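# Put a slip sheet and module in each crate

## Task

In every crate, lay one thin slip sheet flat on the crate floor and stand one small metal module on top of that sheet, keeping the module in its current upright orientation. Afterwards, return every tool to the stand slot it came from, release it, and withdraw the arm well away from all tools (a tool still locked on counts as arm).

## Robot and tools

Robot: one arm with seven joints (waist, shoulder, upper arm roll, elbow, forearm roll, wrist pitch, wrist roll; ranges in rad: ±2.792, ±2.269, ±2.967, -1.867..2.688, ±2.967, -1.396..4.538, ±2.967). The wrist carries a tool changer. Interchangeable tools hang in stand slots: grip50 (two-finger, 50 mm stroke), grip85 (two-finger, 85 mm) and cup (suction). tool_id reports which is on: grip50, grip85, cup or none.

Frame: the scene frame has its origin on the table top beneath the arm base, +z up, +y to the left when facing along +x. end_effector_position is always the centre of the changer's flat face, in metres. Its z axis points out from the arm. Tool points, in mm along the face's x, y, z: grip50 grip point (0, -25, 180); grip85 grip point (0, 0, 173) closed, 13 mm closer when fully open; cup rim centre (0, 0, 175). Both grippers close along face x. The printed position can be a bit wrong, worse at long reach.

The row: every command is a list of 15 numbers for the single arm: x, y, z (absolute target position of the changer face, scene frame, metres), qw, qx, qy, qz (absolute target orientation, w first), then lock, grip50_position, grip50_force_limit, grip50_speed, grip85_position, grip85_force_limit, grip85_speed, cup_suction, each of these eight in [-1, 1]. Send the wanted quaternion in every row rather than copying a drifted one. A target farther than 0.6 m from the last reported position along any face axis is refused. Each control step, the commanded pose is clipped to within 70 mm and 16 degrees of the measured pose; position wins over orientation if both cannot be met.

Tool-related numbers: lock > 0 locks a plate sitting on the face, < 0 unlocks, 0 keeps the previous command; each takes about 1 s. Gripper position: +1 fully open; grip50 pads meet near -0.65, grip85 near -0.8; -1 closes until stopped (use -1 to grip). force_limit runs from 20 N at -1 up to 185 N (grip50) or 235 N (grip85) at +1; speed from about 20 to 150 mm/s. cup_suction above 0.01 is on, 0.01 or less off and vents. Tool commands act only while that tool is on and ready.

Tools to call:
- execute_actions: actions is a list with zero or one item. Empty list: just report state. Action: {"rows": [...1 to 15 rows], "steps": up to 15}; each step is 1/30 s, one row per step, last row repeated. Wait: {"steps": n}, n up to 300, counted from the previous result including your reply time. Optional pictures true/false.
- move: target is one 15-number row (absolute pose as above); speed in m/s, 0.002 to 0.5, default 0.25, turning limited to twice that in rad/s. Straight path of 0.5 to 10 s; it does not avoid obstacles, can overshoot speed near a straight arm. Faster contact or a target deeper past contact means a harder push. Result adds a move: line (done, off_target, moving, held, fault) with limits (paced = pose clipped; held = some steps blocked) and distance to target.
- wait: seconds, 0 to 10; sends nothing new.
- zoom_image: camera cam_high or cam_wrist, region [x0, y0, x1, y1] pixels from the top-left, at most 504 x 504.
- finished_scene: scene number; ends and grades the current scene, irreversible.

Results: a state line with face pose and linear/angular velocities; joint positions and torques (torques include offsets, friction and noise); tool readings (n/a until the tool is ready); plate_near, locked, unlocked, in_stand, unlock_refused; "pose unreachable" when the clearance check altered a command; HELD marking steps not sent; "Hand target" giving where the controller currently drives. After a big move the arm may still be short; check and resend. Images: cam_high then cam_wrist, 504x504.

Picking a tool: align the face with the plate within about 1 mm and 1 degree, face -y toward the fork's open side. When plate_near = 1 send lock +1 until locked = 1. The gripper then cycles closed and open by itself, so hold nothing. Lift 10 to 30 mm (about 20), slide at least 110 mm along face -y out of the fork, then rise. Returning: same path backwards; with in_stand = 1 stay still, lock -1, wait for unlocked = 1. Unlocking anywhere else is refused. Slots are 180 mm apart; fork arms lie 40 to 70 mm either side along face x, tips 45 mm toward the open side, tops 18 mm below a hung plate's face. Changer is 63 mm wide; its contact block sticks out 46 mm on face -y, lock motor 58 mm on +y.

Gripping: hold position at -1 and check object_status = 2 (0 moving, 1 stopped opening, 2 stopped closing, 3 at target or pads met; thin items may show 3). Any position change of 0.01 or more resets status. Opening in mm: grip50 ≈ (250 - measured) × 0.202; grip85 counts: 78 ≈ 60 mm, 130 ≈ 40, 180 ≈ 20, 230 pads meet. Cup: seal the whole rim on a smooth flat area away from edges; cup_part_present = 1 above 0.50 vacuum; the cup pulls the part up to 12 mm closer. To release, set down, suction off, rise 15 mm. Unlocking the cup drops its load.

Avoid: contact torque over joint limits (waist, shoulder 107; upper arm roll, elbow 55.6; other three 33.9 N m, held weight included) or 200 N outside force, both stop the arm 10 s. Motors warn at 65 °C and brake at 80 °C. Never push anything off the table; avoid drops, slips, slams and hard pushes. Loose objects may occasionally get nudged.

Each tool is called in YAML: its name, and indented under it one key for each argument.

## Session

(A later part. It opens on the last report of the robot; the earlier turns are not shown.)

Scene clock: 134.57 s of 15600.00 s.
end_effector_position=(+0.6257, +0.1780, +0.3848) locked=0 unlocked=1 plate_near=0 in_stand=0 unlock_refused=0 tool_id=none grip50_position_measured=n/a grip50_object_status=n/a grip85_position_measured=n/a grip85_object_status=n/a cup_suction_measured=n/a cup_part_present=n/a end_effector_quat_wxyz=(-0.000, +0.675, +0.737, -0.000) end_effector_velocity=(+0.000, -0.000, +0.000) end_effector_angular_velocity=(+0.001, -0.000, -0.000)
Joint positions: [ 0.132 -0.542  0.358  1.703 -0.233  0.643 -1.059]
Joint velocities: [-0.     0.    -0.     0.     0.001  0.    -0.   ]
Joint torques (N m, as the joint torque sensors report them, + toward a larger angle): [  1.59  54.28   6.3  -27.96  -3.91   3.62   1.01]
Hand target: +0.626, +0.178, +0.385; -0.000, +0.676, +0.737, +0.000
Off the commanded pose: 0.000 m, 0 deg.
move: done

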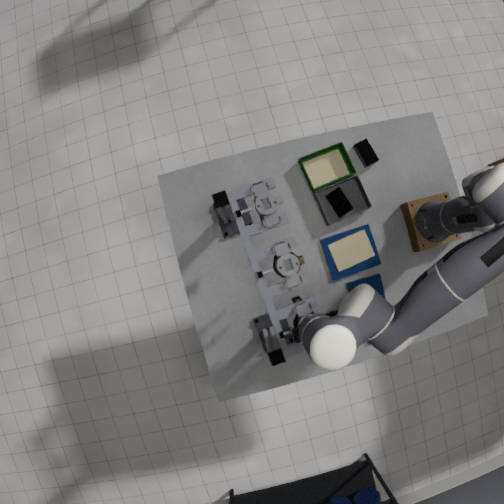

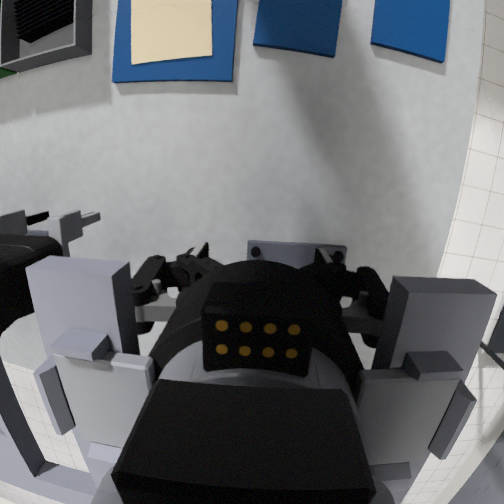

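move:
  target: [0.6297,0.1792,0.385,0,0.6782,0.7349,0,0,1,0,0,1,0,0,0]
  speed: 0.01

move:
  target: [0.6297,0.1792,0.3645,0,0.6782,0.7349,0,0,1,0,0,1,0,0,0]
  speed: 0.008

Scene clock: 138.43 s of 15600.00 s.
end_effector_position=(+0.6297, +0.1791, +0.3850) locked=0 unlocked=1 plate_near=0 in_stand=0 unlock_refused=0 tool_id=none grip50_position_measured=n/a grip50_object_status=n/a grip85_position_measured=n/a grip85_object_status=n/a cup_suction_measured=n/a cup_part_present=n/a end_effector_quat_wxyz=(-0.000, +0.678, +0.735, +0.000) end_effector_velocity=(-0.000, +0.000, -0.000) end_effector_angular_velocity=(+0.001, +0.000, -0.001)
Joint positions: [ 0.135 -0.549  0.355  1.689 -0.234  0.637 -1.053]
Joint velocities: [-0.    -0.    -0.     0.     0.001  0.001  0.   ]
Joint torques (N m, as the joint torque sensors report them, + toward a larger angle): [  1.44  54.84   6.05 -28.06  -3.69   3.13   0.95]
Hand target: +0.630, +0.179, +0.385; -0.000, +0.678, +0.735, +0.000
Off the commanded pose: 0.000 m, 0 deg.
move: done

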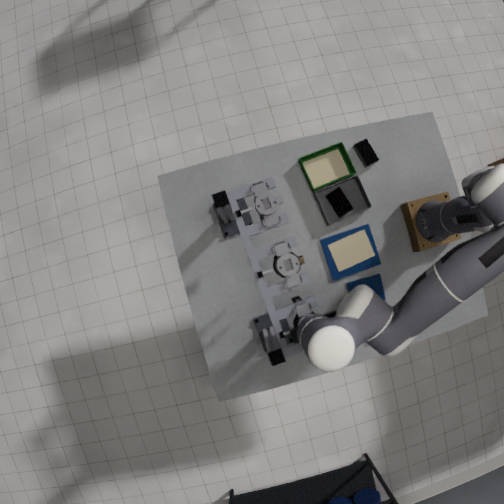

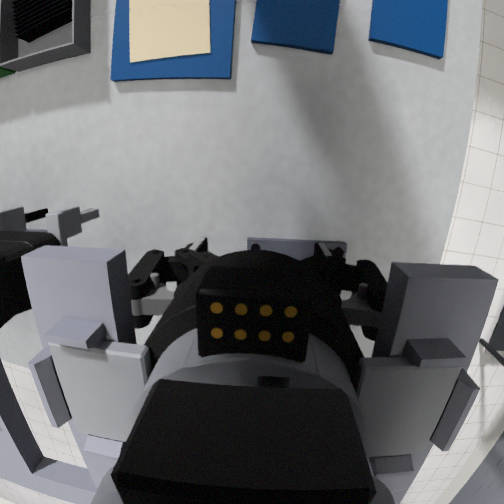

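Scene clock: 141.23 s of 15600.00 s.
end_effector_position=(+0.6299, +0.1790, +0.3646) locked=0 unlocked=1 plate_near=1 in_stand=1 unlock_refused=0 tool_id=none grip50_position_measured=n/a grip50_object_status=n/a grip85_position_measured=n/a grip85_object_status=n/a cup_suction_measured=n/a cup_part_present=n/a end_effector_quat_wxyz=(-0.000, +0.678, +0.735, +0.000) end_effector_velocity=(-0.000, +0.000, -0.000) end_effector_angular_velocity=(+0.000, +0.001, -0.000)
Joint positions: [ 0.14  -0.577  0.345  1.707 -0.246  0.682 -1.046]
Joint velocities: [ 0.    -0.     0.    -0.     0.001 -0.    -0.   ]
Joint torques (N m, as the joint torque sensors report them, + toward a larger angle): [  1.29  54.79   6.59 -25.47  -3.32   3.62   1.19]
Hand target: +0.630, +0.179, +0.364; -0.000, +0.678, +0.735, +0.000
Off the commanded pose: 0.000 m, 0 deg.
move: done

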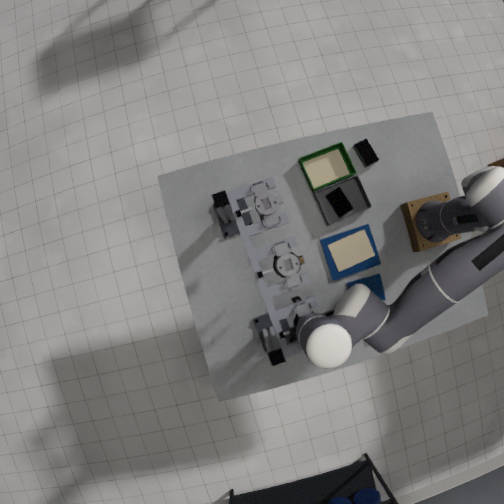

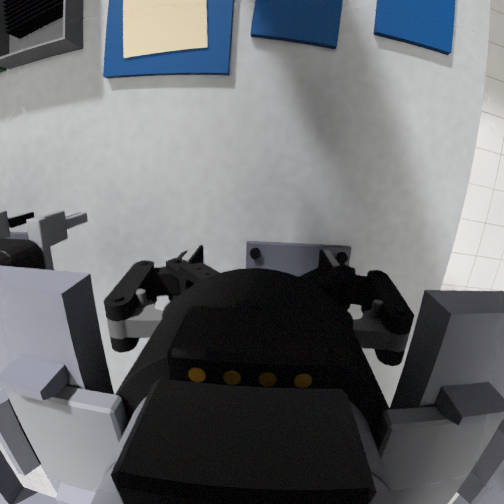

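execute_actions:
  actions:
    - {"rows":[[0.6298,0.1791,0.3645,0,0.6782,0.7349,0,1,1,0,0,1,-0.5,0,0]],"steps":15}
  pictures: false

execute_actions:
  actions:
    - {"steps":30}
  pictures: false

move:
  target: [0.6298,0.1791,0.385,0,0.6782,0.7349,0,0,1,0,0,1,-0.5,0,0]
  speed: 0.03

move:
  target: [0.49,0.168,0.385,0,0.6782,0.7349,0,0,1,0,0,1,-0.5,0,0]
  speed: 0.08

move:
  target: [0.35,-0.171,0.28,0,0.9877,0.1564,0,0,1,0,0,1,-0.5,0,0]
  speed: 0.25

Scene clock: 147.60 s of 15600.00 s.
end_effector_position=(+0.6299, +0.1790, +0.3646) locked=0 unlocked=0 plate_near=1 in_stand=1 unlock_refused=0 tool_id=none grip50_position_measured=n/a grip50_object_status=n/a grip85_position_measured=n/a grip85_object_status=n/a cup_suction_measured=n/a cup_part_present=n/a end_effector_quat_wxyz=(-0.000, +0.678, +0.735, +0.000) end_effector_velocity=(+0.000, -0.000, -0.000) end_effector_angular_velocity=(+0.000, +0.000, -0.000)
Joint positions: [ 0.14  -0.577  0.345  1.707 -0.246  0.682 -1.046]
Joint velocities: [-0. -0.  0.  0.  0.  0.  0.]
Joint torques (N m, as the joint torque sensors report them, + toward a larger angle): [  0.07  55.48   6.55 -25.91  -3.54   3.92   0.93]
Hand target: +0.630, +0.179, +0.364; -0.000, +0.678, +0.735, +0.000
Off the commanded pose: 0.000 m, 0 deg.
Steps of this call (steps 1 to 176: nothing new was sent; steps 177 to 191: all 15 steps of this action). Readings (end_effector_position | what the end effector reports):
177: (+0.6299, +0.1790, +0.3646) | locked=0 unlocked=0 plate_near=1 in_stand=1 unlock_refused=0 tool_id=none grip50_position_measured=n/a grip50_object_status=n/a grip85_position_measured=n/a grip85_object_status=n/a cup_suction_measured=n/a cup_part_present=n/a
178: (+0.6299, +0.1790, +0.3645) | locked=0 unlocked=0 plate_near=1 in_stand=1 unlock_refused=0 tool_id=none grip50_position_measured=n/a grip50_object_status=n/a grip85_position_measured=n/a grip85_object_status=n/a cup_suction_measured=n/a cup_part_present=n/a
180: (+0.6299, +0.1790, +0.3646) | locked=0 unlocked=0 plate_near=1 in_stand=1 unlock_refused=0 tool_id=none grip50_position_measured=n/a grip50_object_status=n/a grip85_position_measured=n/a grip85_object_status=n/a cup_suction_measured=n/a cup_part_present=n/a
184: (+0.6299, +0.1790, +0.3646) | locked=0 unlocked=0 plate_near=1 in_stand=1 unlock_refused=0 tool_id=none grip50_position_measured=n/a grip50_object_status=n/a grip85_position_measured=n/a grip85_object_status=n/a cup_suction_measured=n/a cup_part_present=n/a
191: the state above

Scene clock: 148.60 s of 15600.00 s.
end_effector_position=(+0.6299, +0.1790, +0.3646) locked=1 unlocked=0 plate_near=1 in_stand=1 unlock_refused=0 tool_id=grip85 grip50_position_measured=n/a grip50_object_status=n/a grip85_position_measured=n/a grip85_object_status=n/a cup_suction_measured=n/a cup_part_present=n/a end_effector_quat_wxyz=(+0.000, +0.678, +0.735, +0.000) end_effector_velocity=(+0.000, +0.000, +0.000) end_effector_angular_velocity=(+0.000, -0.001, -0.000)
Joint positions: [ 0.14  -0.577  0.345  1.707 -0.246  0.682 -1.046]
Joint velocities: [ 0.    -0.    -0.    -0.     0.     0.001  0.   ]
Joint torques (N m, as the joint torque sensors report them, + toward a larger angle): [  0.3   63.56   7.71 -31.03  -4.16   4.55   0.57]
Hand target: +0.630, +0.179, +0.364; -0.000, +0.678, +0.735, +0.000
Off the commanded pose: 0.000 m, 0 deg.
Steps of this call (steps 1 to 30: nothing new was sent). Readings (end_effector_position | what the end effector reports):
1: (+0.6299, +0.1790, +0.3646) | locked=0 unlocked=0 plate_near=1 in_stand=1 unlock_refused=0 tool_id=none grip50_position_measured=n/a grip50_object_status=n/a grip85_position_measured=n/a grip85_object_status=n/a cup_suction_measured=n/a cup_part_present=n/a
2: (+0.6299, +0.1790, +0.3646) | locked=0 unlocked=0 plate_near=1 in_stand=1 unlock_refused=0 tool_id=none grip50_position_measured=n/a grip50_object_status=n/a grip85_position_measured=n/a grip85_object_status=n/a cup_suction_measured=n/a cup_part_present=n/a
4: (+0.6298, +0.1790, +0.3645) | locked=0 unlocked=0 plate_near=1 in_stand=1 unlock_refused=0 tool_id=none grip50_position_measured=n/a grip50_object_status=n/a grip85_position_measured=n/a grip85_object_status=n/a cup_suction_measured=n/a cup_part_present=n/a
8: (+0.6298, +0.1790, +0.3644) | locked=0 unlocked=0 plate_near=1 in_stand=1 unlock_refused=0 tool_id=none grip50_position_measured=n/a grip50_object_status=n/a grip85_position_measured=n/a grip85_object_status=n/a cup_suction_measured=n/a cup_part_present=n/a
30: the state above

Scene clock: 149.50 s of 15600.00 s.
end_effector_position=(+0.6298, +0.1792, +0.3852) locked=1 unlocked=0 plate_near=1 in_stand=0 unlock_refused=0 tool_id=grip85 grip50_position_measured=n/a grip50_object_status=n/a grip85_position_measured=n/a grip85_object_status=n/a cup_suction_measured=n/a cup_part_present=n/a end_effector_quat_wxyz=(+0.000, +0.678, +0.735, +0.000) end_effector_velocity=(-0.000, +0.000, -0.000) end_effector_angular_velocity=(+0.000, +0.001, -0.001)
Joint positions: [ 0.135 -0.549  0.355  1.689 -0.234  0.637 -1.053]
Joint velocities: [ 0.    -0.    -0.    -0.     0.001 -0.     0.001]
Joint torques (N m, as the joint torque sensors report them, + toward a larger angle): [ -1.83  61.91   8.35 -32.26  -4.16   4.46  -0.5 ]
Hand target: +0.630, +0.179, +0.385; +0.000, +0.678, +0.735, -0.000
Off the commanded pose: 0.000 m, 0 deg.
move: done

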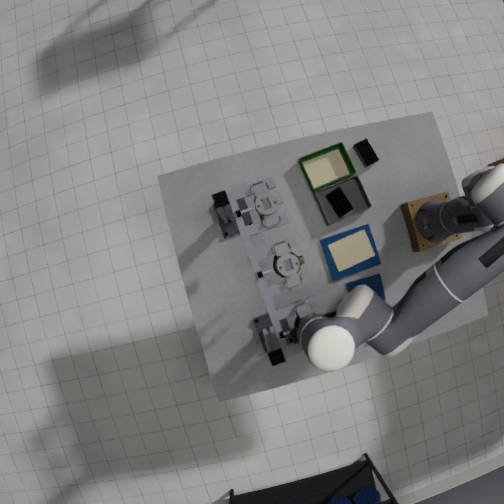

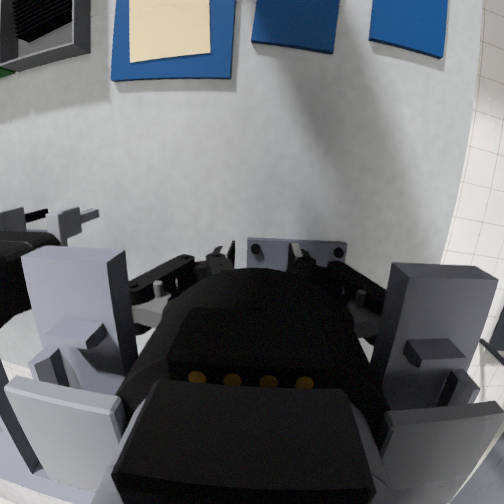

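Scene clock: 151.53 s of 15600.00 s.
end_effector_position=(+0.4900, +0.1679, +0.3845) locked=1 unlocked=0 plate_near=1 in_stand=0 unlock_refused=0 tool_id=grip85 grip50_position_measured=n/a grip50_object_status=n/a grip85_position_measured=n/a grip85_object_status=n/a cup_suction_measured=n/a cup_part_present=n/a end_effector_quat_wxyz=(-0.000, +0.678, +0.735, +0.000) end_effector_velocity=(+0.000, -0.000, -0.000) end_effector_angular_velocity=(-0.001, +0.000, +0.000)
Joint positions: [ 0.111 -0.279  0.43   2.101 -0.171  0.788 -0.986]
Joint velocities: [ 0.    -0.001 -0.    -0.    -0.001 -0.    -0.   ]
Joint torques (N m, as the joint torque sensors report them, + toward a larger angle): [ -0.77  44.83   4.06 -30.72  -4.29   4.84   0.61]
Hand target: +0.490, +0.168, +0.384; -0.000, +0.678, +0.735, +0.000
Off the commanded pose: 0.001 m, 0 deg.
move: done

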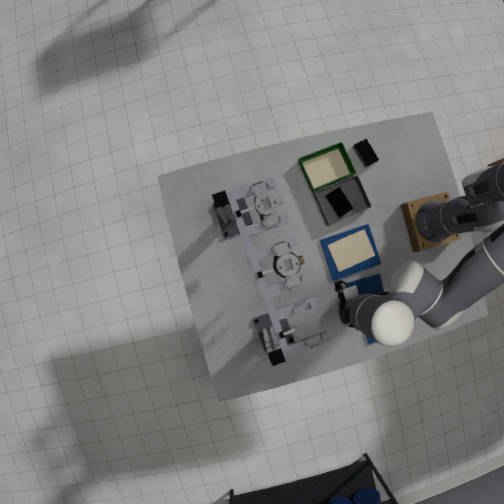

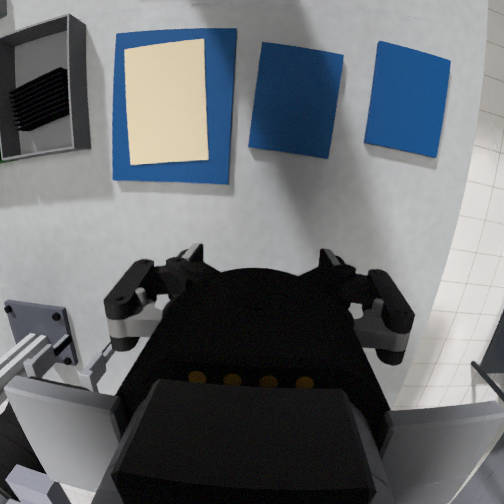

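Scene clock: 154.53 s of 15600.00 s.
end_effector_position=(+0.3511, -0.1719, +0.2792) locked=1 unlocked=0 plate_near=1 in_stand=0 unlock_refused=0 tool_id=grip85 grip50_position_measured=n/a grip50_object_status=n/a grip85_position_measured=3 grip85_object_status=3 cup_suction_measured=n/a cup_part_present=n/a end_effector_quat_wxyz=(+0.001, +0.988, +0.156, -0.001) end_effector_velocity=(+0.000, +0.000, +0.000) end_effector_angular_velocity=(-0.000, -0.001, +0.001)
Joint positions: [-0.231 -0.259  0.042  2.562 -0.031  1.261 -0.457]
Joint velocities: [ 0.     0.     0.     0.    -0.001  0.    -0.   ]
Joint torques (N m, as the joint torque sensors report them, + toward a larger angle): [  0.38  35.73   1.16 -18.36  -1.92   5.     0.54]
Hand target: +0.351, -0.172, +0.279; +0.001, +0.988, +0.157, -0.000
Off the commanded pose: 0.002 m, 0 deg.
move: done

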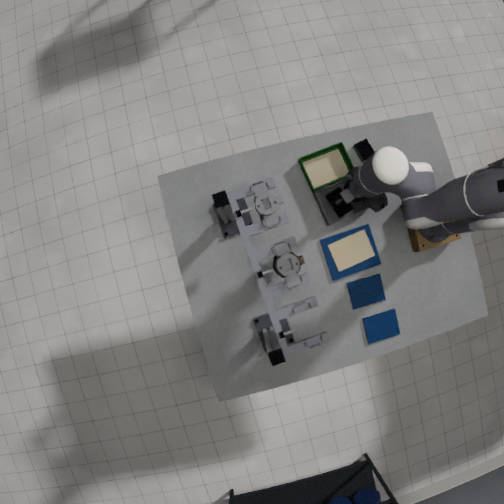

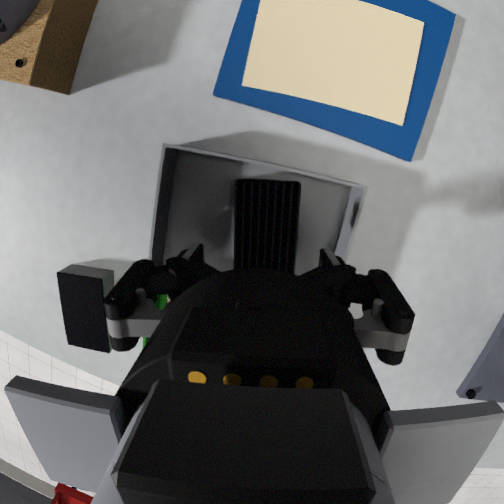

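move:
  target: [0.354,-0.171,0.225,0,0.9877,0.1564,0,0,0,0,0,0.75,-0.3,0,0]
  speed: 0.08

Scene clock: 174.63 s of 15600.00 s.
end_effector_position=(+0.3541, -0.1710, +0.2248) locked=1 unlocked=0 plate_near=1 in_stand=0 unlock_refused=0 tool_id=grip85 grip50_position_measured=n/a grip50_object_status=n/a grip85_position_measured=35 grip85_object_status=3 cup_suction_measured=n/a cup_part_present=n/a end_effector_quat_wxyz=(-0.000, +0.988, +0.157, -0.000) end_effector_velocity=(+0.000, -0.000, +0.000) end_effector_angular_velocity=(-0.000, -0.001, -0.001)
Joint positions: [-0.206 -0.468  0.016  2.555 -0.041  1.464 -0.447]
Joint velocities: [ 0.     0.001 -0.    -0.     0.001  0.     0.   ]
Joint torques (N m, as the joint torque sensors report them, + toward a larger angle): [ -0.05  40.18  -0.08 -11.85  -0.37   4.47   1.05]
Hand target: +0.354, -0.171, +0.225; -0.000, +0.988, +0.156, +0.000
Off the commanded pose: 0.000 m, 0 deg.
move: done

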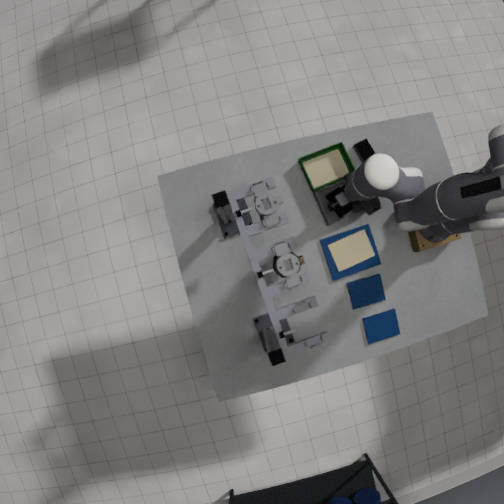

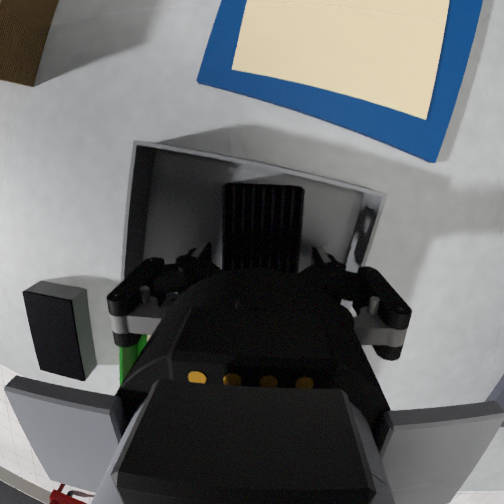

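move:
  target: [0.354,-0.171,0.197,0,0.9877,0.1564,0,0,0,0,0,0.75,-0.3,0,0]
  speed: 0.03

move:
  target: [0.354,-0.171,0.197,0,0.9877,0.1564,0,0,0,0,0,-1,-0.3,-0.6,0]
  speed: 0.03

move:
  target: [0.354,-0.171,0.27,0,0.9877,0.1564,0,0,0,0,0,-1,-0.3,-0.6,0]
  speed: 0.06

Scene clock: 180.43 s of 15600.00 s.
end_effector_position=(+0.3540, -0.1710, +0.1968) locked=1 unlocked=0 plate_near=1 in_stand=0 unlock_refused=0 tool_id=grip85 grip50_position_measured=n/a grip50_object_status=n/a grip85_position_measured=35 grip85_object_status=3 cup_suction_measured=n/a cup_part_present=n/a end_effector_quat_wxyz=(-0.000, +0.988, +0.156, -0.000) end_effector_velocity=(+0.000, -0.000, +0.000) end_effector_angular_velocity=(-0.000, -0.001, -0.000)
Joint positions: [-0.196 -0.576  0.006  2.542 -0.04   1.559 -0.447]
Joint velocities: [ 0.     0.001  0.    -0.     0.     0.    -0.   ]
Joint torques (N m, as the joint torque sensors report them, + toward a larger angle): [-0.67 40.94 -0.66 -8.89 -0.37  4.79  0.47]
Hand target: +0.354, -0.171, +0.197; -0.000, +0.988, +0.156, +0.000
Off the commanded pose: 0.000 m, 0 deg.
move: done

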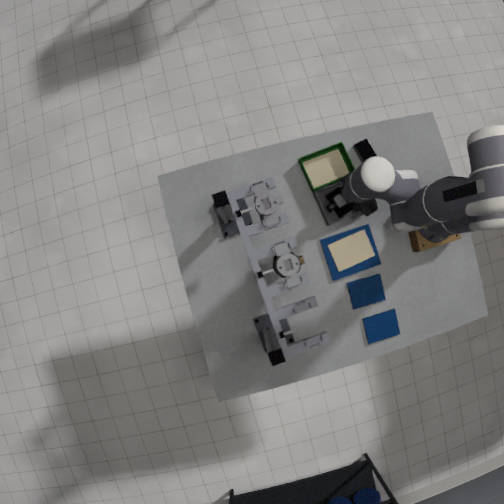

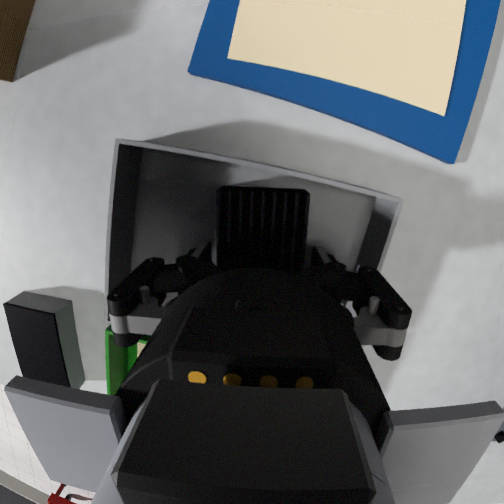

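Scene clock: 181.13 s of 15600.00 s.
end_effector_position=(+0.3541, -0.1711, +0.1972) locked=1 unlocked=0 plate_near=1 in_stand=0 unlock_refused=0 tool_id=grip85 grip50_position_measured=n/a grip50_object_status=n/a grip85_position_measured=80 grip85_object_status=2 cup_suction_measured=n/a cup_part_present=n/a end_effector_quat_wxyz=(+0.000, +0.988, +0.156, +0.000) end_effector_velocity=(+0.000, +0.000, -0.000) end_effector_angular_velocity=(+0.000, +0.000, +0.001)
Joint positions: [-0.196 -0.575  0.006  2.542 -0.04   1.559 -0.447]
Joint velocities: [ 0.    -0.     0.     0.    -0.001  0.     0.   ]
Joint torques (N m, as the joint torque sensors report them, + toward a larger angle): [ 0.29 38.48 -0.88 -8.5  -0.18  4.54  0.66]
Hand target: +0.354, -0.171, +0.197; -0.000, +0.988, +0.156, +0.000
Off the commanded pose: 0.000 m, 0 deg.
move: done

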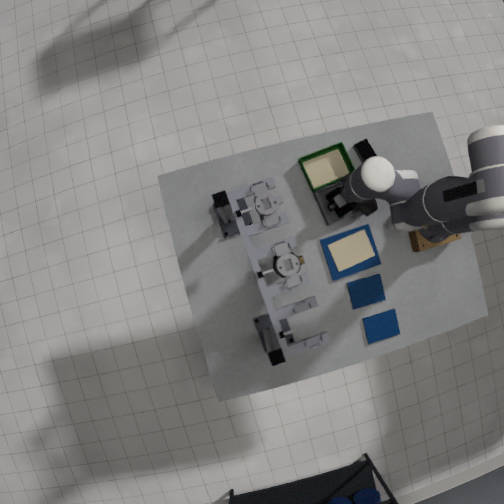

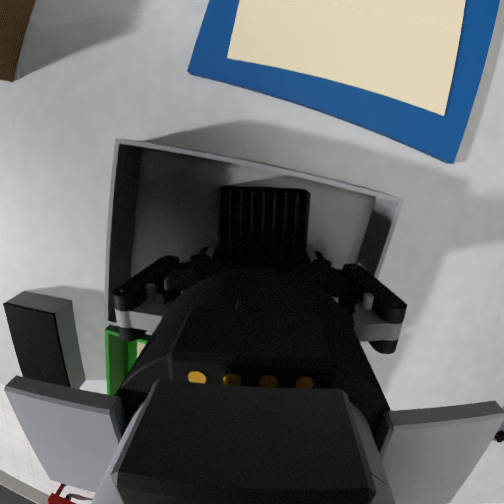

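Scene clock: 182.63 s of 15600.00 s.
end_effector_position=(+0.3537, -0.1710, +0.2702) locked=1 unlocked=0 plate_near=1 in_stand=0 unlock_refused=0 tool_id=grip85 grip50_position_measured=n/a grip50_object_status=n/a grip85_position_measured=80 grip85_object_status=2 cup_suction_measured=n/a cup_part_present=n/a end_effector_quat_wxyz=(+0.000, +0.988, +0.156, -0.000) end_effector_velocity=(+0.000, +0.000, -0.000) end_effector_angular_velocity=(-0.000, +0.001, +0.002)
Joint positions: [-0.226 -0.295  0.04   2.559 -0.034  1.294 -0.452]
Joint velocities: [-0.    -0.001  0.    -0.    -0.001  0.    -0.   ]
Joint torques (N m, as the joint torque sensors report them, + toward a larger angle): [ -2.66  35.9    0.84 -16.6   -1.35   5.17  -0.54]
Hand target: +0.354, -0.171, +0.270; +0.000, +0.988, +0.156, -0.000
Off the commanded pose: 0.000 m, 0 deg.
move: done

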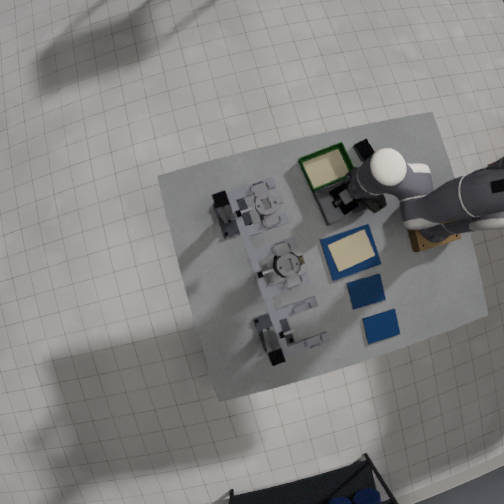

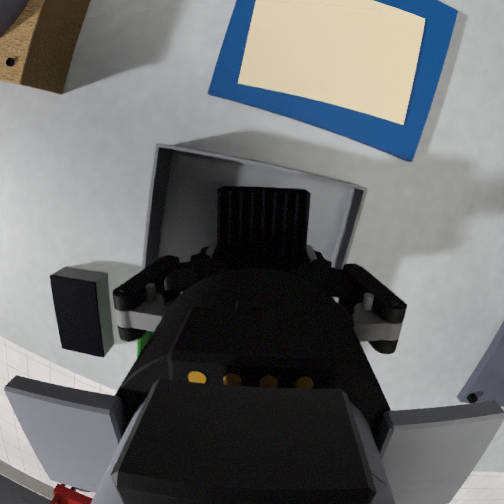

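move:
  target: [0.352,-0.318,0.27,0,0.9969,0.0785,0,0,0,0,0,-1,-0.3,-0.6,0]
  speed: 0.12

move:
  target: [0.352,-0.318,0.245,0,0.9969,0.0785,0,0,0,0,0,-1,-0.3,-0.6,0]
  speed: 0.05

Scene clock: 187.20 s of 15600.00 s.
end_effector_position=(+0.3520, -0.3185, +0.2703) locked=1 unlocked=0 plate_near=1 in_stand=0 unlock_refused=0 tool_id=grip85 grip50_position_measured=n/a grip50_object_status=n/a grip85_position_measured=80 grip85_object_status=2 cup_suction_measured=n/a cup_part_present=n/a end_effector_quat_wxyz=(+0.001, +0.997, +0.078, -0.000) end_effector_velocity=(-0.000, +0.000, -0.000) end_effector_angular_velocity=(+0.000, +0.000, -0.001)
Joint positions: [-0.486 -0.409 -0.026  2.317  0.038  1.165 -0.684]
Joint velocities: [ 0.     0.     0.     0.     0.    -0.     0.001]
Joint torques (N m, as the joint torque sensors report them, + toward a larger angle): [ -0.14  47.12  -0.17 -19.98  -2.27   4.99   0.59]
Hand target: +0.352, -0.318, +0.270; +0.001, +0.997, +0.079, -0.000
Off the commanded pose: 0.001 m, 0 deg.
move: done

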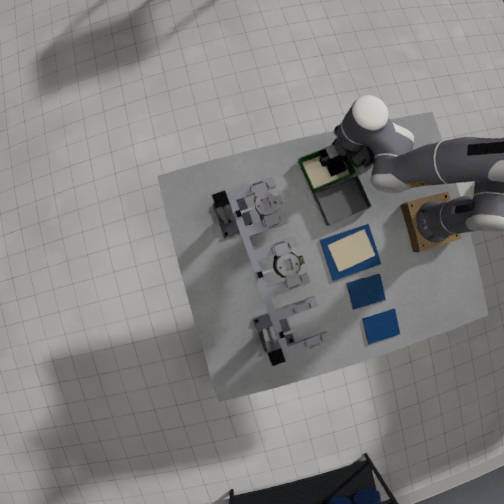

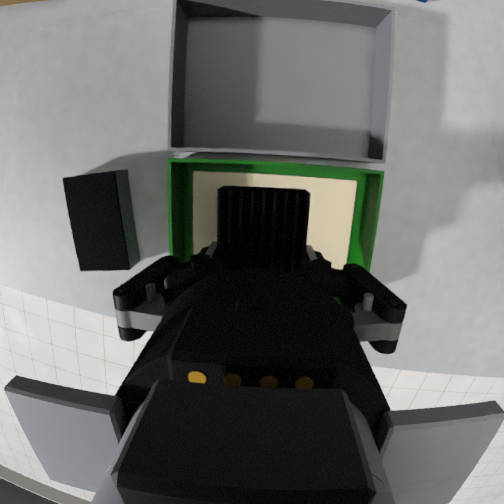

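Scene clock: 187.97 s of 15600.00 s.
end_effector_position=(+0.3520, -0.3179, +0.2447) locked=1 unlocked=0 plate_near=1 in_stand=0 unlock_refused=0 tool_id=grip85 grip50_position_measured=n/a grip50_object_status=n/a grip85_position_measured=80 grip85_object_status=2 cup_suction_measured=n/a cup_part_present=n/a end_effector_quat_wxyz=(-0.000, +0.997, +0.078, -0.000) end_effector_velocity=(+0.000, -0.000, +0.000) end_effector_angular_velocity=(-0.001, -0.000, +0.001)
Joint positions: [-0.487 -0.483 -0.021  2.314  0.048  1.235 -0.69 ]
Joint velocities: [ 0.     0.    -0.    -0.    -0.001  0.     0.   ]
Joint torques (N m, as the joint torque sensors report them, + toward a larger angle): [ -2.38  47.81   0.02 -18.58  -1.99   5.01  -0.61]
Hand target: +0.352, -0.318, +0.245; -0.000, +0.997, +0.079, +0.000
Off the commanded pose: 0.000 m, 0 deg.
move: done

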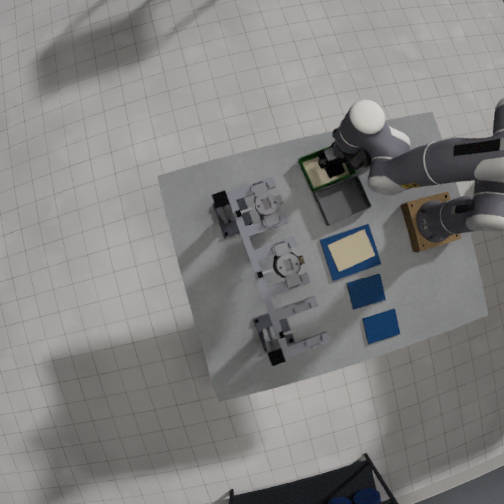

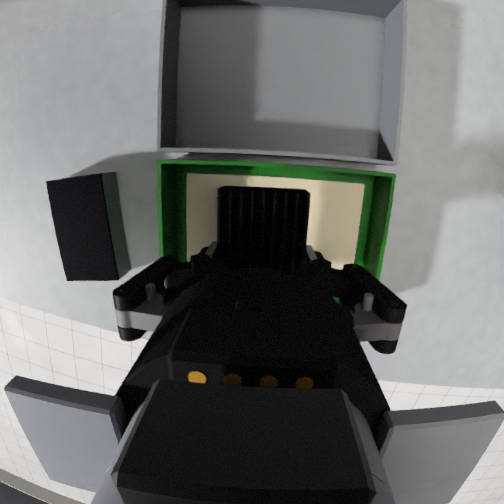

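move:
  target: [0.36,-0.317,0.21,0,0.9976,0.0698,0,0,0,0,0,-1,-0.3,-0.6,0]
  speed: 0.03

move:
  target: [0.36,-0.317,0.1995,0,0.9976,0.0698,0,0,0,0,0,-1,-0.3,-0.6,0]
  speed: 0.01

Scene clock: 192.03 s of 15600.00 s.
end_effector_position=(+0.3599, -0.3170, +0.2098) locked=1 unlocked=0 plate_near=1 in_stand=0 unlock_refused=0 tool_id=grip85 grip50_position_measured=n/a grip50_object_status=n/a grip85_position_measured=80 grip85_object_status=2 cup_suction_measured=n/a cup_part_present=n/a end_effector_quat_wxyz=(-0.000, +0.998, +0.070, -0.000) end_effector_velocity=(+0.000, -0.000, +0.000) end_effector_angular_velocity=(-0.001, -0.001, +0.001)
Joint positions: [-0.477 -0.593 -0.018  2.284  0.063  1.315 -0.674]
Joint velocities: [ 0.     0.     0.     0.    -0.001  0.    -0.001]
Joint torques (N m, as the joint torque sensors report them, + toward a larger angle): [  0.04  49.93  -0.1  -16.19  -1.18   5.19   0.57]
Hand target: +0.360, -0.317, +0.210; -0.000, +0.998, +0.070, +0.000
Off the commanded pose: 0.000 m, 0 deg.
move: done

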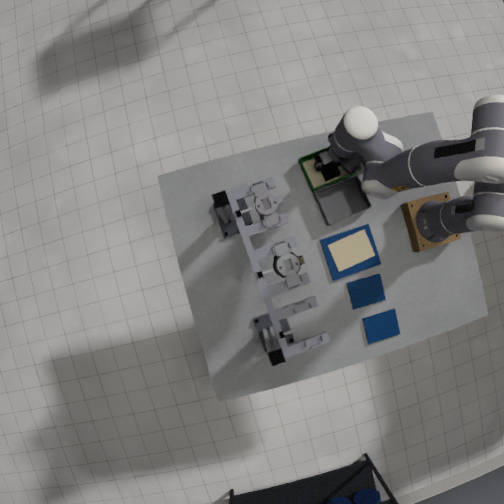

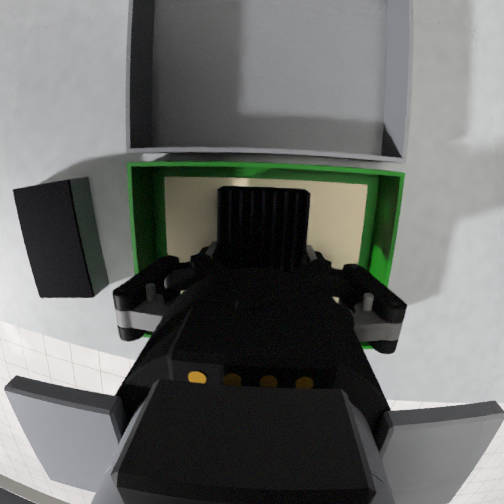

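Scene clock: 193.27 s of 15600.00 s.
end_effector_position=(+0.3602, -0.3171, +0.1999) locked=1 unlocked=0 plate_near=1 in_stand=0 unlock_refused=0 tool_id=grip85 grip50_position_measured=n/a grip50_object_status=n/a grip85_position_measured=80 grip85_object_status=2 cup_suction_measured=n/a cup_part_present=n/a end_effector_quat_wxyz=(+0.000, +0.998, +0.070, +0.000) end_effector_velocity=(-0.000, +0.000, -0.000) end_effector_angular_velocity=(+0.000, +0.000, -0.001)
Joint positions: [-0.479 -0.623 -0.015  2.279  0.064  1.341 -0.674]
Joint velocities: [-0.     0.     0.     0.     0.    -0.     0.001]
Joint torques (N m, as the joint torque sensors report them, + toward a larger angle): [ -2.03  44.54   0.53 -14.75  -1.39   4.66  -0.32]
Hand target: +0.360, -0.317, +0.199; -0.000, +0.998, +0.070, +0.000
Off the commanded pose: 0.000 m, 0 deg.
move: done

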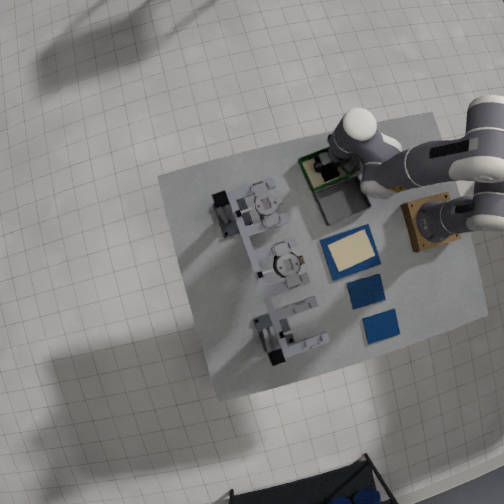

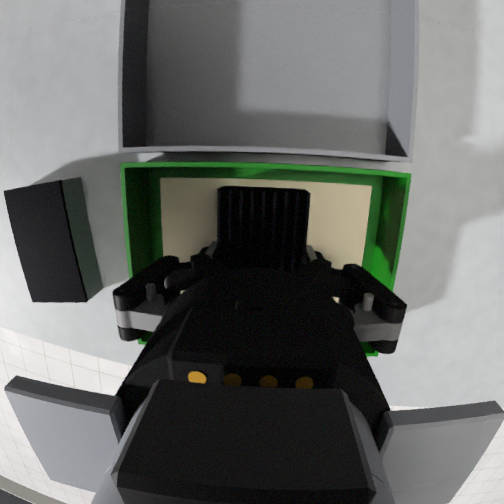

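Contact. Release and return the tool.

move:
  target: [0.36,-0.317,0.2,0,0.9976,0.0698,0,0,0,0,0,1,-0.3,0,0]
  speed: 0.01

move:
  target: [0.36,-0.317,0.30,0,0.9976,0.0698,0,0,0,0,0,1,-0.3,0,0]
  speed: 0.12

move:
  target: [0.47,0.166,0.385,0,0.6782,0.7349,0,0,0,0,0,1,-0.3,0,0]
  speed: 0.25

move:
  target: [0.6298,0.1791,0.385,0,0.6782,0.7349,0,0,0,0,0,1,-0.3,0,0]
  speed: 0.08

move:
  target: [0.6298,0.1791,0.3645,0,0.6782,0.7349,0,0,0,0,0,1,-0.3,0,0]
  speed: 0.02

execute_actions:
  actions:
    - {"rows":[[0.6298,0.1791,0.3645,0,0.6782,0.7349,0,-1,0,0,0,1,-0.3,0,0]],"steps":15}
  pictures: false

execute_actions:
  actions:
    - {"steps":30}
  pictures: false

Scene clock: 202.87 s of 15600.00 s.
end_effector_position=(+0.3601, -0.3171, +0.2000) locked=1 unlocked=0 plate_near=1 in_stand=0 unlock_refused=0 tool_id=grip85 grip50_position_measured=n/a grip50_object_status=n/a grip85_position_measured=3 grip85_object_status=3 cup_suction_measured=n/a cup_part_present=n/a end_effector_quat_wxyz=(+0.000, +0.998, +0.070, +0.000) end_effector_velocity=(-0.000, +0.000, -0.000) end_effector_angular_velocity=(+0.000, +0.000, -0.000)
Joint positions: [-0.479 -0.622 -0.015  2.279  0.064  1.34  -0.674]
Joint velocities: [-0. -0. -0.  0.  0. -0.  0.]
Joint torques (N m, as the joint torque sensors report them, + toward a larger angle): [ -1.85  51.25  -0.38 -13.63  -1.71   4.35  -0.09]
Hand target: +0.360, -0.317, +0.200; +0.000, +0.998, +0.070, -0.000
Off the commanded pose: 0.000 m, 0 deg.
move: done

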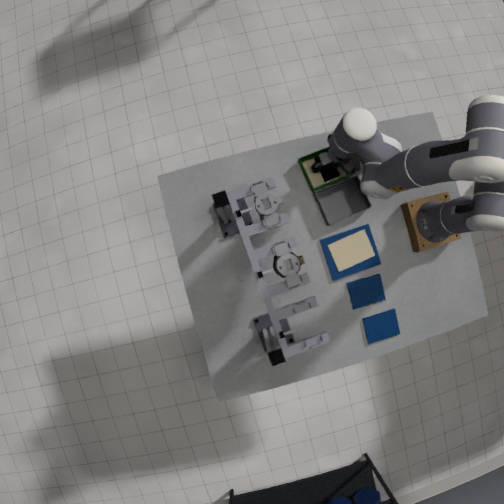

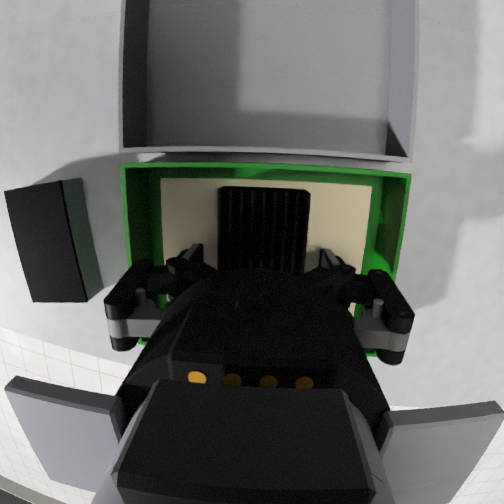

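Scene clock: 204.00 s of 15600.00 s.
end_effector_position=(+0.3597, -0.3168, +0.3003) locked=1 unlocked=0 plate_near=1 in_stand=0 unlock_refused=0 tool_id=grip85 grip50_position_measured=n/a grip50_object_status=n/a grip85_position_measured=3 grip85_object_status=3 cup_suction_measured=n/a cup_part_present=n/a end_effector_quat_wxyz=(+0.000, +0.998, +0.070, +0.000) end_effector_velocity=(-0.000, +0.000, -0.000) end_effector_angular_velocity=(+0.000, +0.001, -0.000)
Joint positions: [-0.475 -0.332 -0.028  2.3    0.032  1.072 -0.652]
Joint velocities: [-0.    -0.001 -0.     0.     0.     0.     0.   ]
Joint torques (N m, as the joint torque sensors report them, + toward a larger angle): [ -2.46  43.31  -1.38 -22.52  -2.58   4.89   0.86]
Hand target: +0.360, -0.317, +0.300; +0.000, +0.998, +0.070, -0.000
Off the commanded pose: 0.000 m, 0 deg.
move: done

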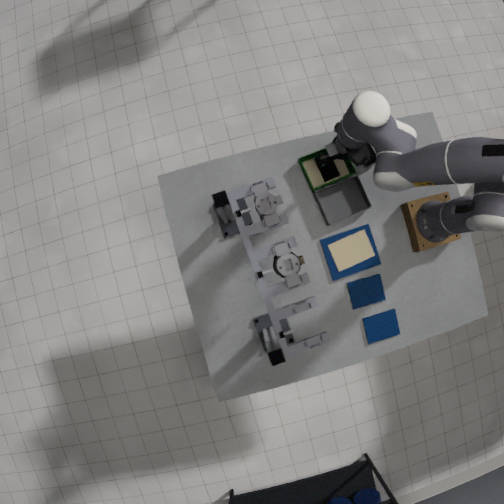

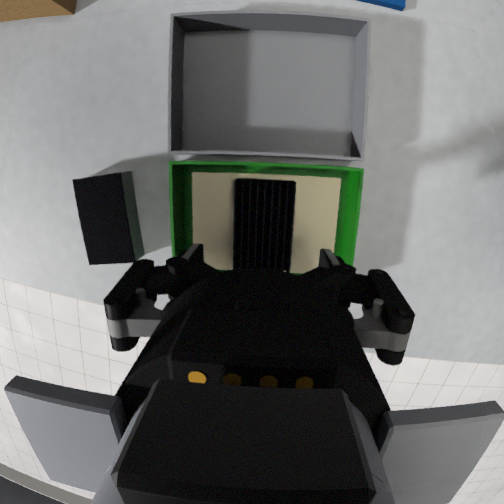

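Scene clock: 207.37 s of 15600.00 s.
end_effector_position=(+0.4687, +0.1673, +0.3853) locked=1 unlocked=0 plate_near=1 in_stand=0 unlock_refused=0 tool_id=grip85 grip50_position_measured=n/a grip50_object_status=n/a grip85_position_measured=3 grip85_object_status=3 cup_suction_measured=n/a cup_part_present=n/a end_effector_quat_wxyz=(-0.000, +0.678, +0.735, +0.001) end_effector_velocity=(-0.000, -0.000, -0.000) end_effector_angular_velocity=(+0.000, +0.000, -0.001)
Joint positions: [ 0.058 -0.249  0.499  2.15  -0.177  0.803 -0.963]
Joint velocities: [-0.     0.    -0.     0.     0.001 -0.     0.   ]
Joint torques (N m, as the joint torque sensors report them, + toward a larger angle): [ -1.43  43.94   4.03 -29.66  -3.79   4.76   0.67]
Hand target: +0.469, +0.167, +0.385; -0.000, +0.678, +0.735, +0.001
Off the commanded pose: 0.002 m, 0 deg.
move: done

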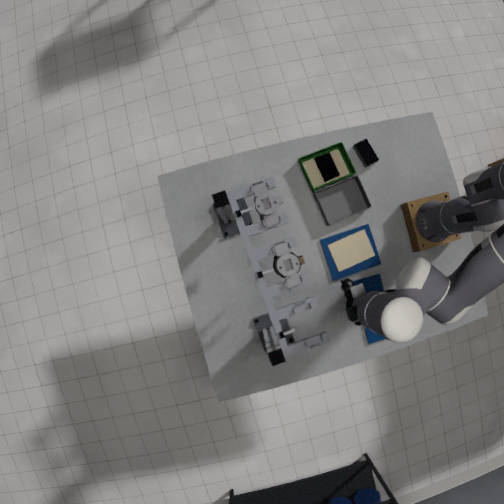

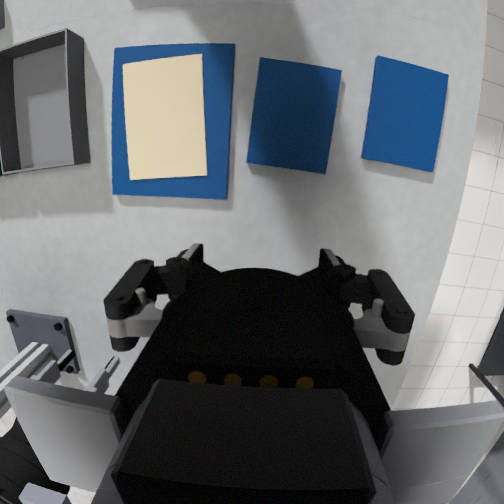

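Scene clock: 209.67 s of 15600.00 s.
end_effector_position=(+0.6298, +0.1792, +0.3856) locked=1 unlocked=0 plate_near=1 in_stand=0 unlock_refused=0 tool_id=grip85 grip50_position_measured=n/a grip50_object_status=n/a grip85_position_measured=3 grip85_object_status=3 cup_suction_measured=n/a cup_part_present=n/a end_effector_quat_wxyz=(+0.000, +0.678, +0.735, -0.000) end_effector_velocity=(-0.000, +0.000, +0.000) end_effector_angular_velocity=(+0.001, -0.001, +0.001)
Joint positions: [ 0.096 -0.56   0.402  1.686 -0.267  0.633 -1.033]
Joint velocities: [-0.     0.001  0.    -0.     0.     0.    -0.001]
Joint torques (N m, as the joint torque sensors report them, + toward a larger angle): [ -0.19  63.73   8.91 -31.82  -4.48   4.47  -0.03]
Hand target: +0.630, +0.179, +0.386; +0.000, +0.678, +0.735, -0.000
Off the commanded pose: 0.001 m, 0 deg.
move: done

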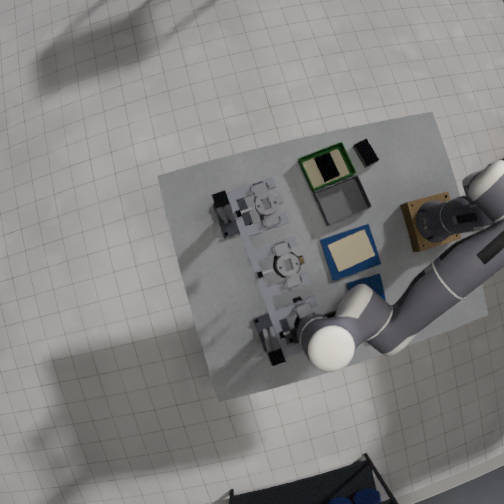

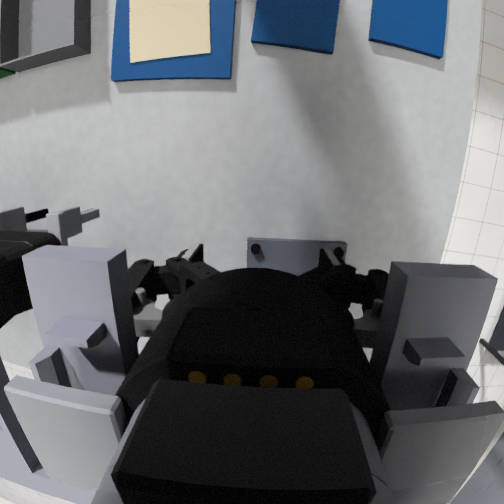

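Scene clock: 210.93 s of 15600.00 s.
end_effector_position=(+0.6300, +0.1791, +0.3647) locked=1 unlocked=0 plate_near=1 in_stand=1 unlock_refused=0 tool_id=grip85 grip50_position_measured=n/a grip50_object_status=n/a grip85_position_measured=3 grip85_object_status=3 cup_suction_measured=n/a cup_part_present=n/a end_effector_quat_wxyz=(+0.000, +0.678, +0.735, +0.000) end_effector_velocity=(-0.000, +0.000, -0.000) end_effector_angular_velocity=(+0.001, +0.001, -0.001)
Joint positions: [ 0.101 -0.588  0.391  1.705 -0.281  0.679 -1.025]
Joint velocities: [ 0.    -0.    -0.    -0.     0.001 -0.     0.   ]
Joint torques (N m, as the joint torque sensors report them, + toward a larger angle): [  1.37  62.71   8.4  -31.5   -4.37   4.63   0.78]
Hand target: +0.630, +0.179, +0.364; -0.000, +0.678, +0.735, +0.000
Off the commanded pose: 0.000 m, 0 deg.
move: done

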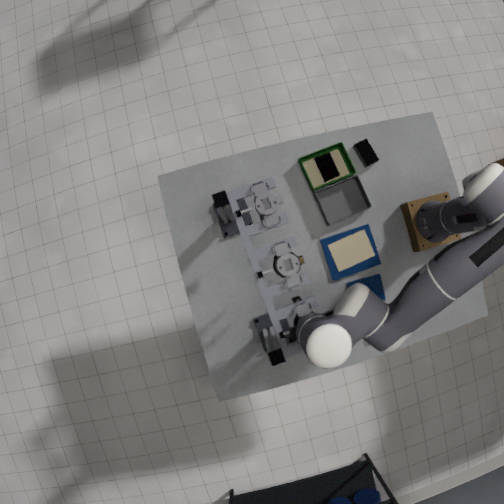

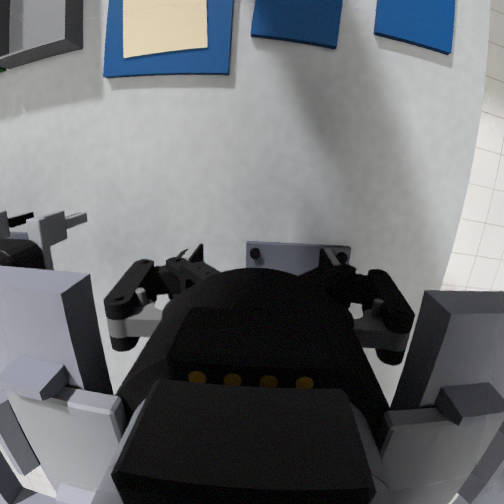

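Scene clock: 211.43 s of 15600.00 s.
end_effector_position=(+0.6298, +0.1790, +0.3645) locked=0 unlocked=0 plate_near=1 in_stand=1 unlock_refused=0 tool_id=none grip50_position_measured=n/a grip50_object_status=n/a grip85_position_measured=n/a grip85_object_status=n/a cup_suction_measured=n/a cup_part_present=n/a end_effector_quat_wxyz=(+0.000, +0.678, +0.735, -0.000) end_effector_velocity=(-0.000, -0.000, -0.000) end_effector_angular_velocity=(+0.001, +0.001, -0.001)
Joint positions: [ 0.101 -0.588  0.391  1.706 -0.281  0.679 -1.025]
Joint velocities: [-0.     0.    -0.     0.     0.001 -0.     0.   ]
Joint torques (N m, as the joint torque sensors report them, + toward a larger angle): [ -0.4   55.73   7.77 -25.79  -3.46   3.6    0.65]
Hand target: +0.630, +0.179, +0.364; -0.000, +0.678, +0.735, +0.000
Off the commanded pose: 0.000 m, 0 deg.
Steps of this call (steps 1 to 15: all 15 steps of this action). Readings (end_effector_position | what the end effector reports):
1: (+0.6299, +0.1790, +0.3644) | locked=1 unlocked=0 plate_near=1 in_stand=1 unlock_refused=0 tool_id=grip85 grip50_position_measured=n/a grip50_object_status=n/a grip85_position_measured=3 grip85_object_status=3 cup_suction_measured=n/a cup_part_present=n/a
2: (+0.6298, +0.1790, +0.3644) | locked=1 unlocked=0 plate_near=1 in_stand=1 unlock_refused=0 tool_id=grip85 grip50_position_measured=n/a grip50_object_status=n/a grip85_position_measured=3 grip85_object_status=3 cup_suction_measured=n/a cup_part_present=n/a
4: (+0.6298, +0.1790, +0.3644) | locked=1 unlocked=0 plate_near=1 in_stand=1 unlock_refused=0 tool_id=grip85 grip50_position_measured=n/a grip50_object_status=n/a grip85_position_measured=3 grip85_object_status=3 cup_suction_measured=n/a cup_part_present=n/a
8: (+0.6298, +0.1790, +0.3645) | locked=0 unlocked=0 plate_near=1 in_stand=1 unlock_refused=0 tool_id=none grip50_position_measured=n/a grip50_object_status=n/a grip85_position_measured=n/a grip85_object_status=n/a cup_suction_measured=n/a cup_part_present=n/a
15: the state above

Scene clock: 212.43 s of 15600.00 s.
end_effector_position=(+0.6298, +0.1790, +0.3645) locked=0 unlocked=1 plate_near=1 in_stand=1 unlock_refused=0 tool_id=none grip50_position_measured=n/a grip50_object_status=n/a grip85_position_measured=n/a grip85_object_status=n/a cup_suction_measured=n/a cup_part_present=n/a end_effector_quat_wxyz=(+0.000, +0.678, +0.735, -0.000) end_effector_velocity=(+0.000, +0.000, +0.000) end_effector_angular_velocity=(+0.001, -0.001, -0.000)
Joint positions: [ 0.101 -0.588  0.391  1.706 -0.281  0.679 -1.025]
Joint velocities: [ 0.     0.     0.    -0.     0.     0.001  0.   ]
Joint torques (N m, as the joint torque sensors report them, + toward a larger angle): [  0.33  55.68   7.67 -26.32  -3.15   3.48   1.14]
Hand target: +0.630, +0.179, +0.364; -0.000, +0.678, +0.735, +0.000
Off the commanded pose: 0.000 m, 0 deg.
Steps of this call (steps 1 to 30: nothing new was sent). Readings (end_effector_position | what the end effector reports):
1: (+0.6298, +0.1790, +0.3645) | locked=0 unlocked=0 plate_near=1 in_stand=1 unlock_refused=0 tool_id=none grip50_position_measured=n/a grip50_object_status=n/a grip85_position_measured=n/a grip85_object_status=n/a cup_suction_measured=n/a cup_part_present=n/a
2: (+0.6298, +0.1790, +0.3645) | locked=0 unlocked=0 plate_near=1 in_stand=1 unlock_refused=0 tool_id=none grip50_position_measured=n/a grip50_object_status=n/a grip85_position_measured=n/a grip85_object_status=n/a cup_suction_measured=n/a cup_part_present=n/a
4: (+0.6298, +0.1790, +0.3645) | locked=0 unlocked=0 plate_near=1 in_stand=1 unlock_refused=0 tool_id=none grip50_position_measured=n/a grip50_object_status=n/a grip85_position_measured=n/a grip85_object_status=n/a cup_suction_measured=n/a cup_part_present=n/a
8: (+0.6298, +0.1790, +0.3645) | locked=0 unlocked=0 plate_near=1 in_stand=1 unlock_refused=0 tool_id=none grip50_position_measured=n/a grip50_object_status=n/a grip85_position_measured=n/a grip85_object_status=n/a cup_suction_measured=n/a cup_part_present=n/a
30: the state above


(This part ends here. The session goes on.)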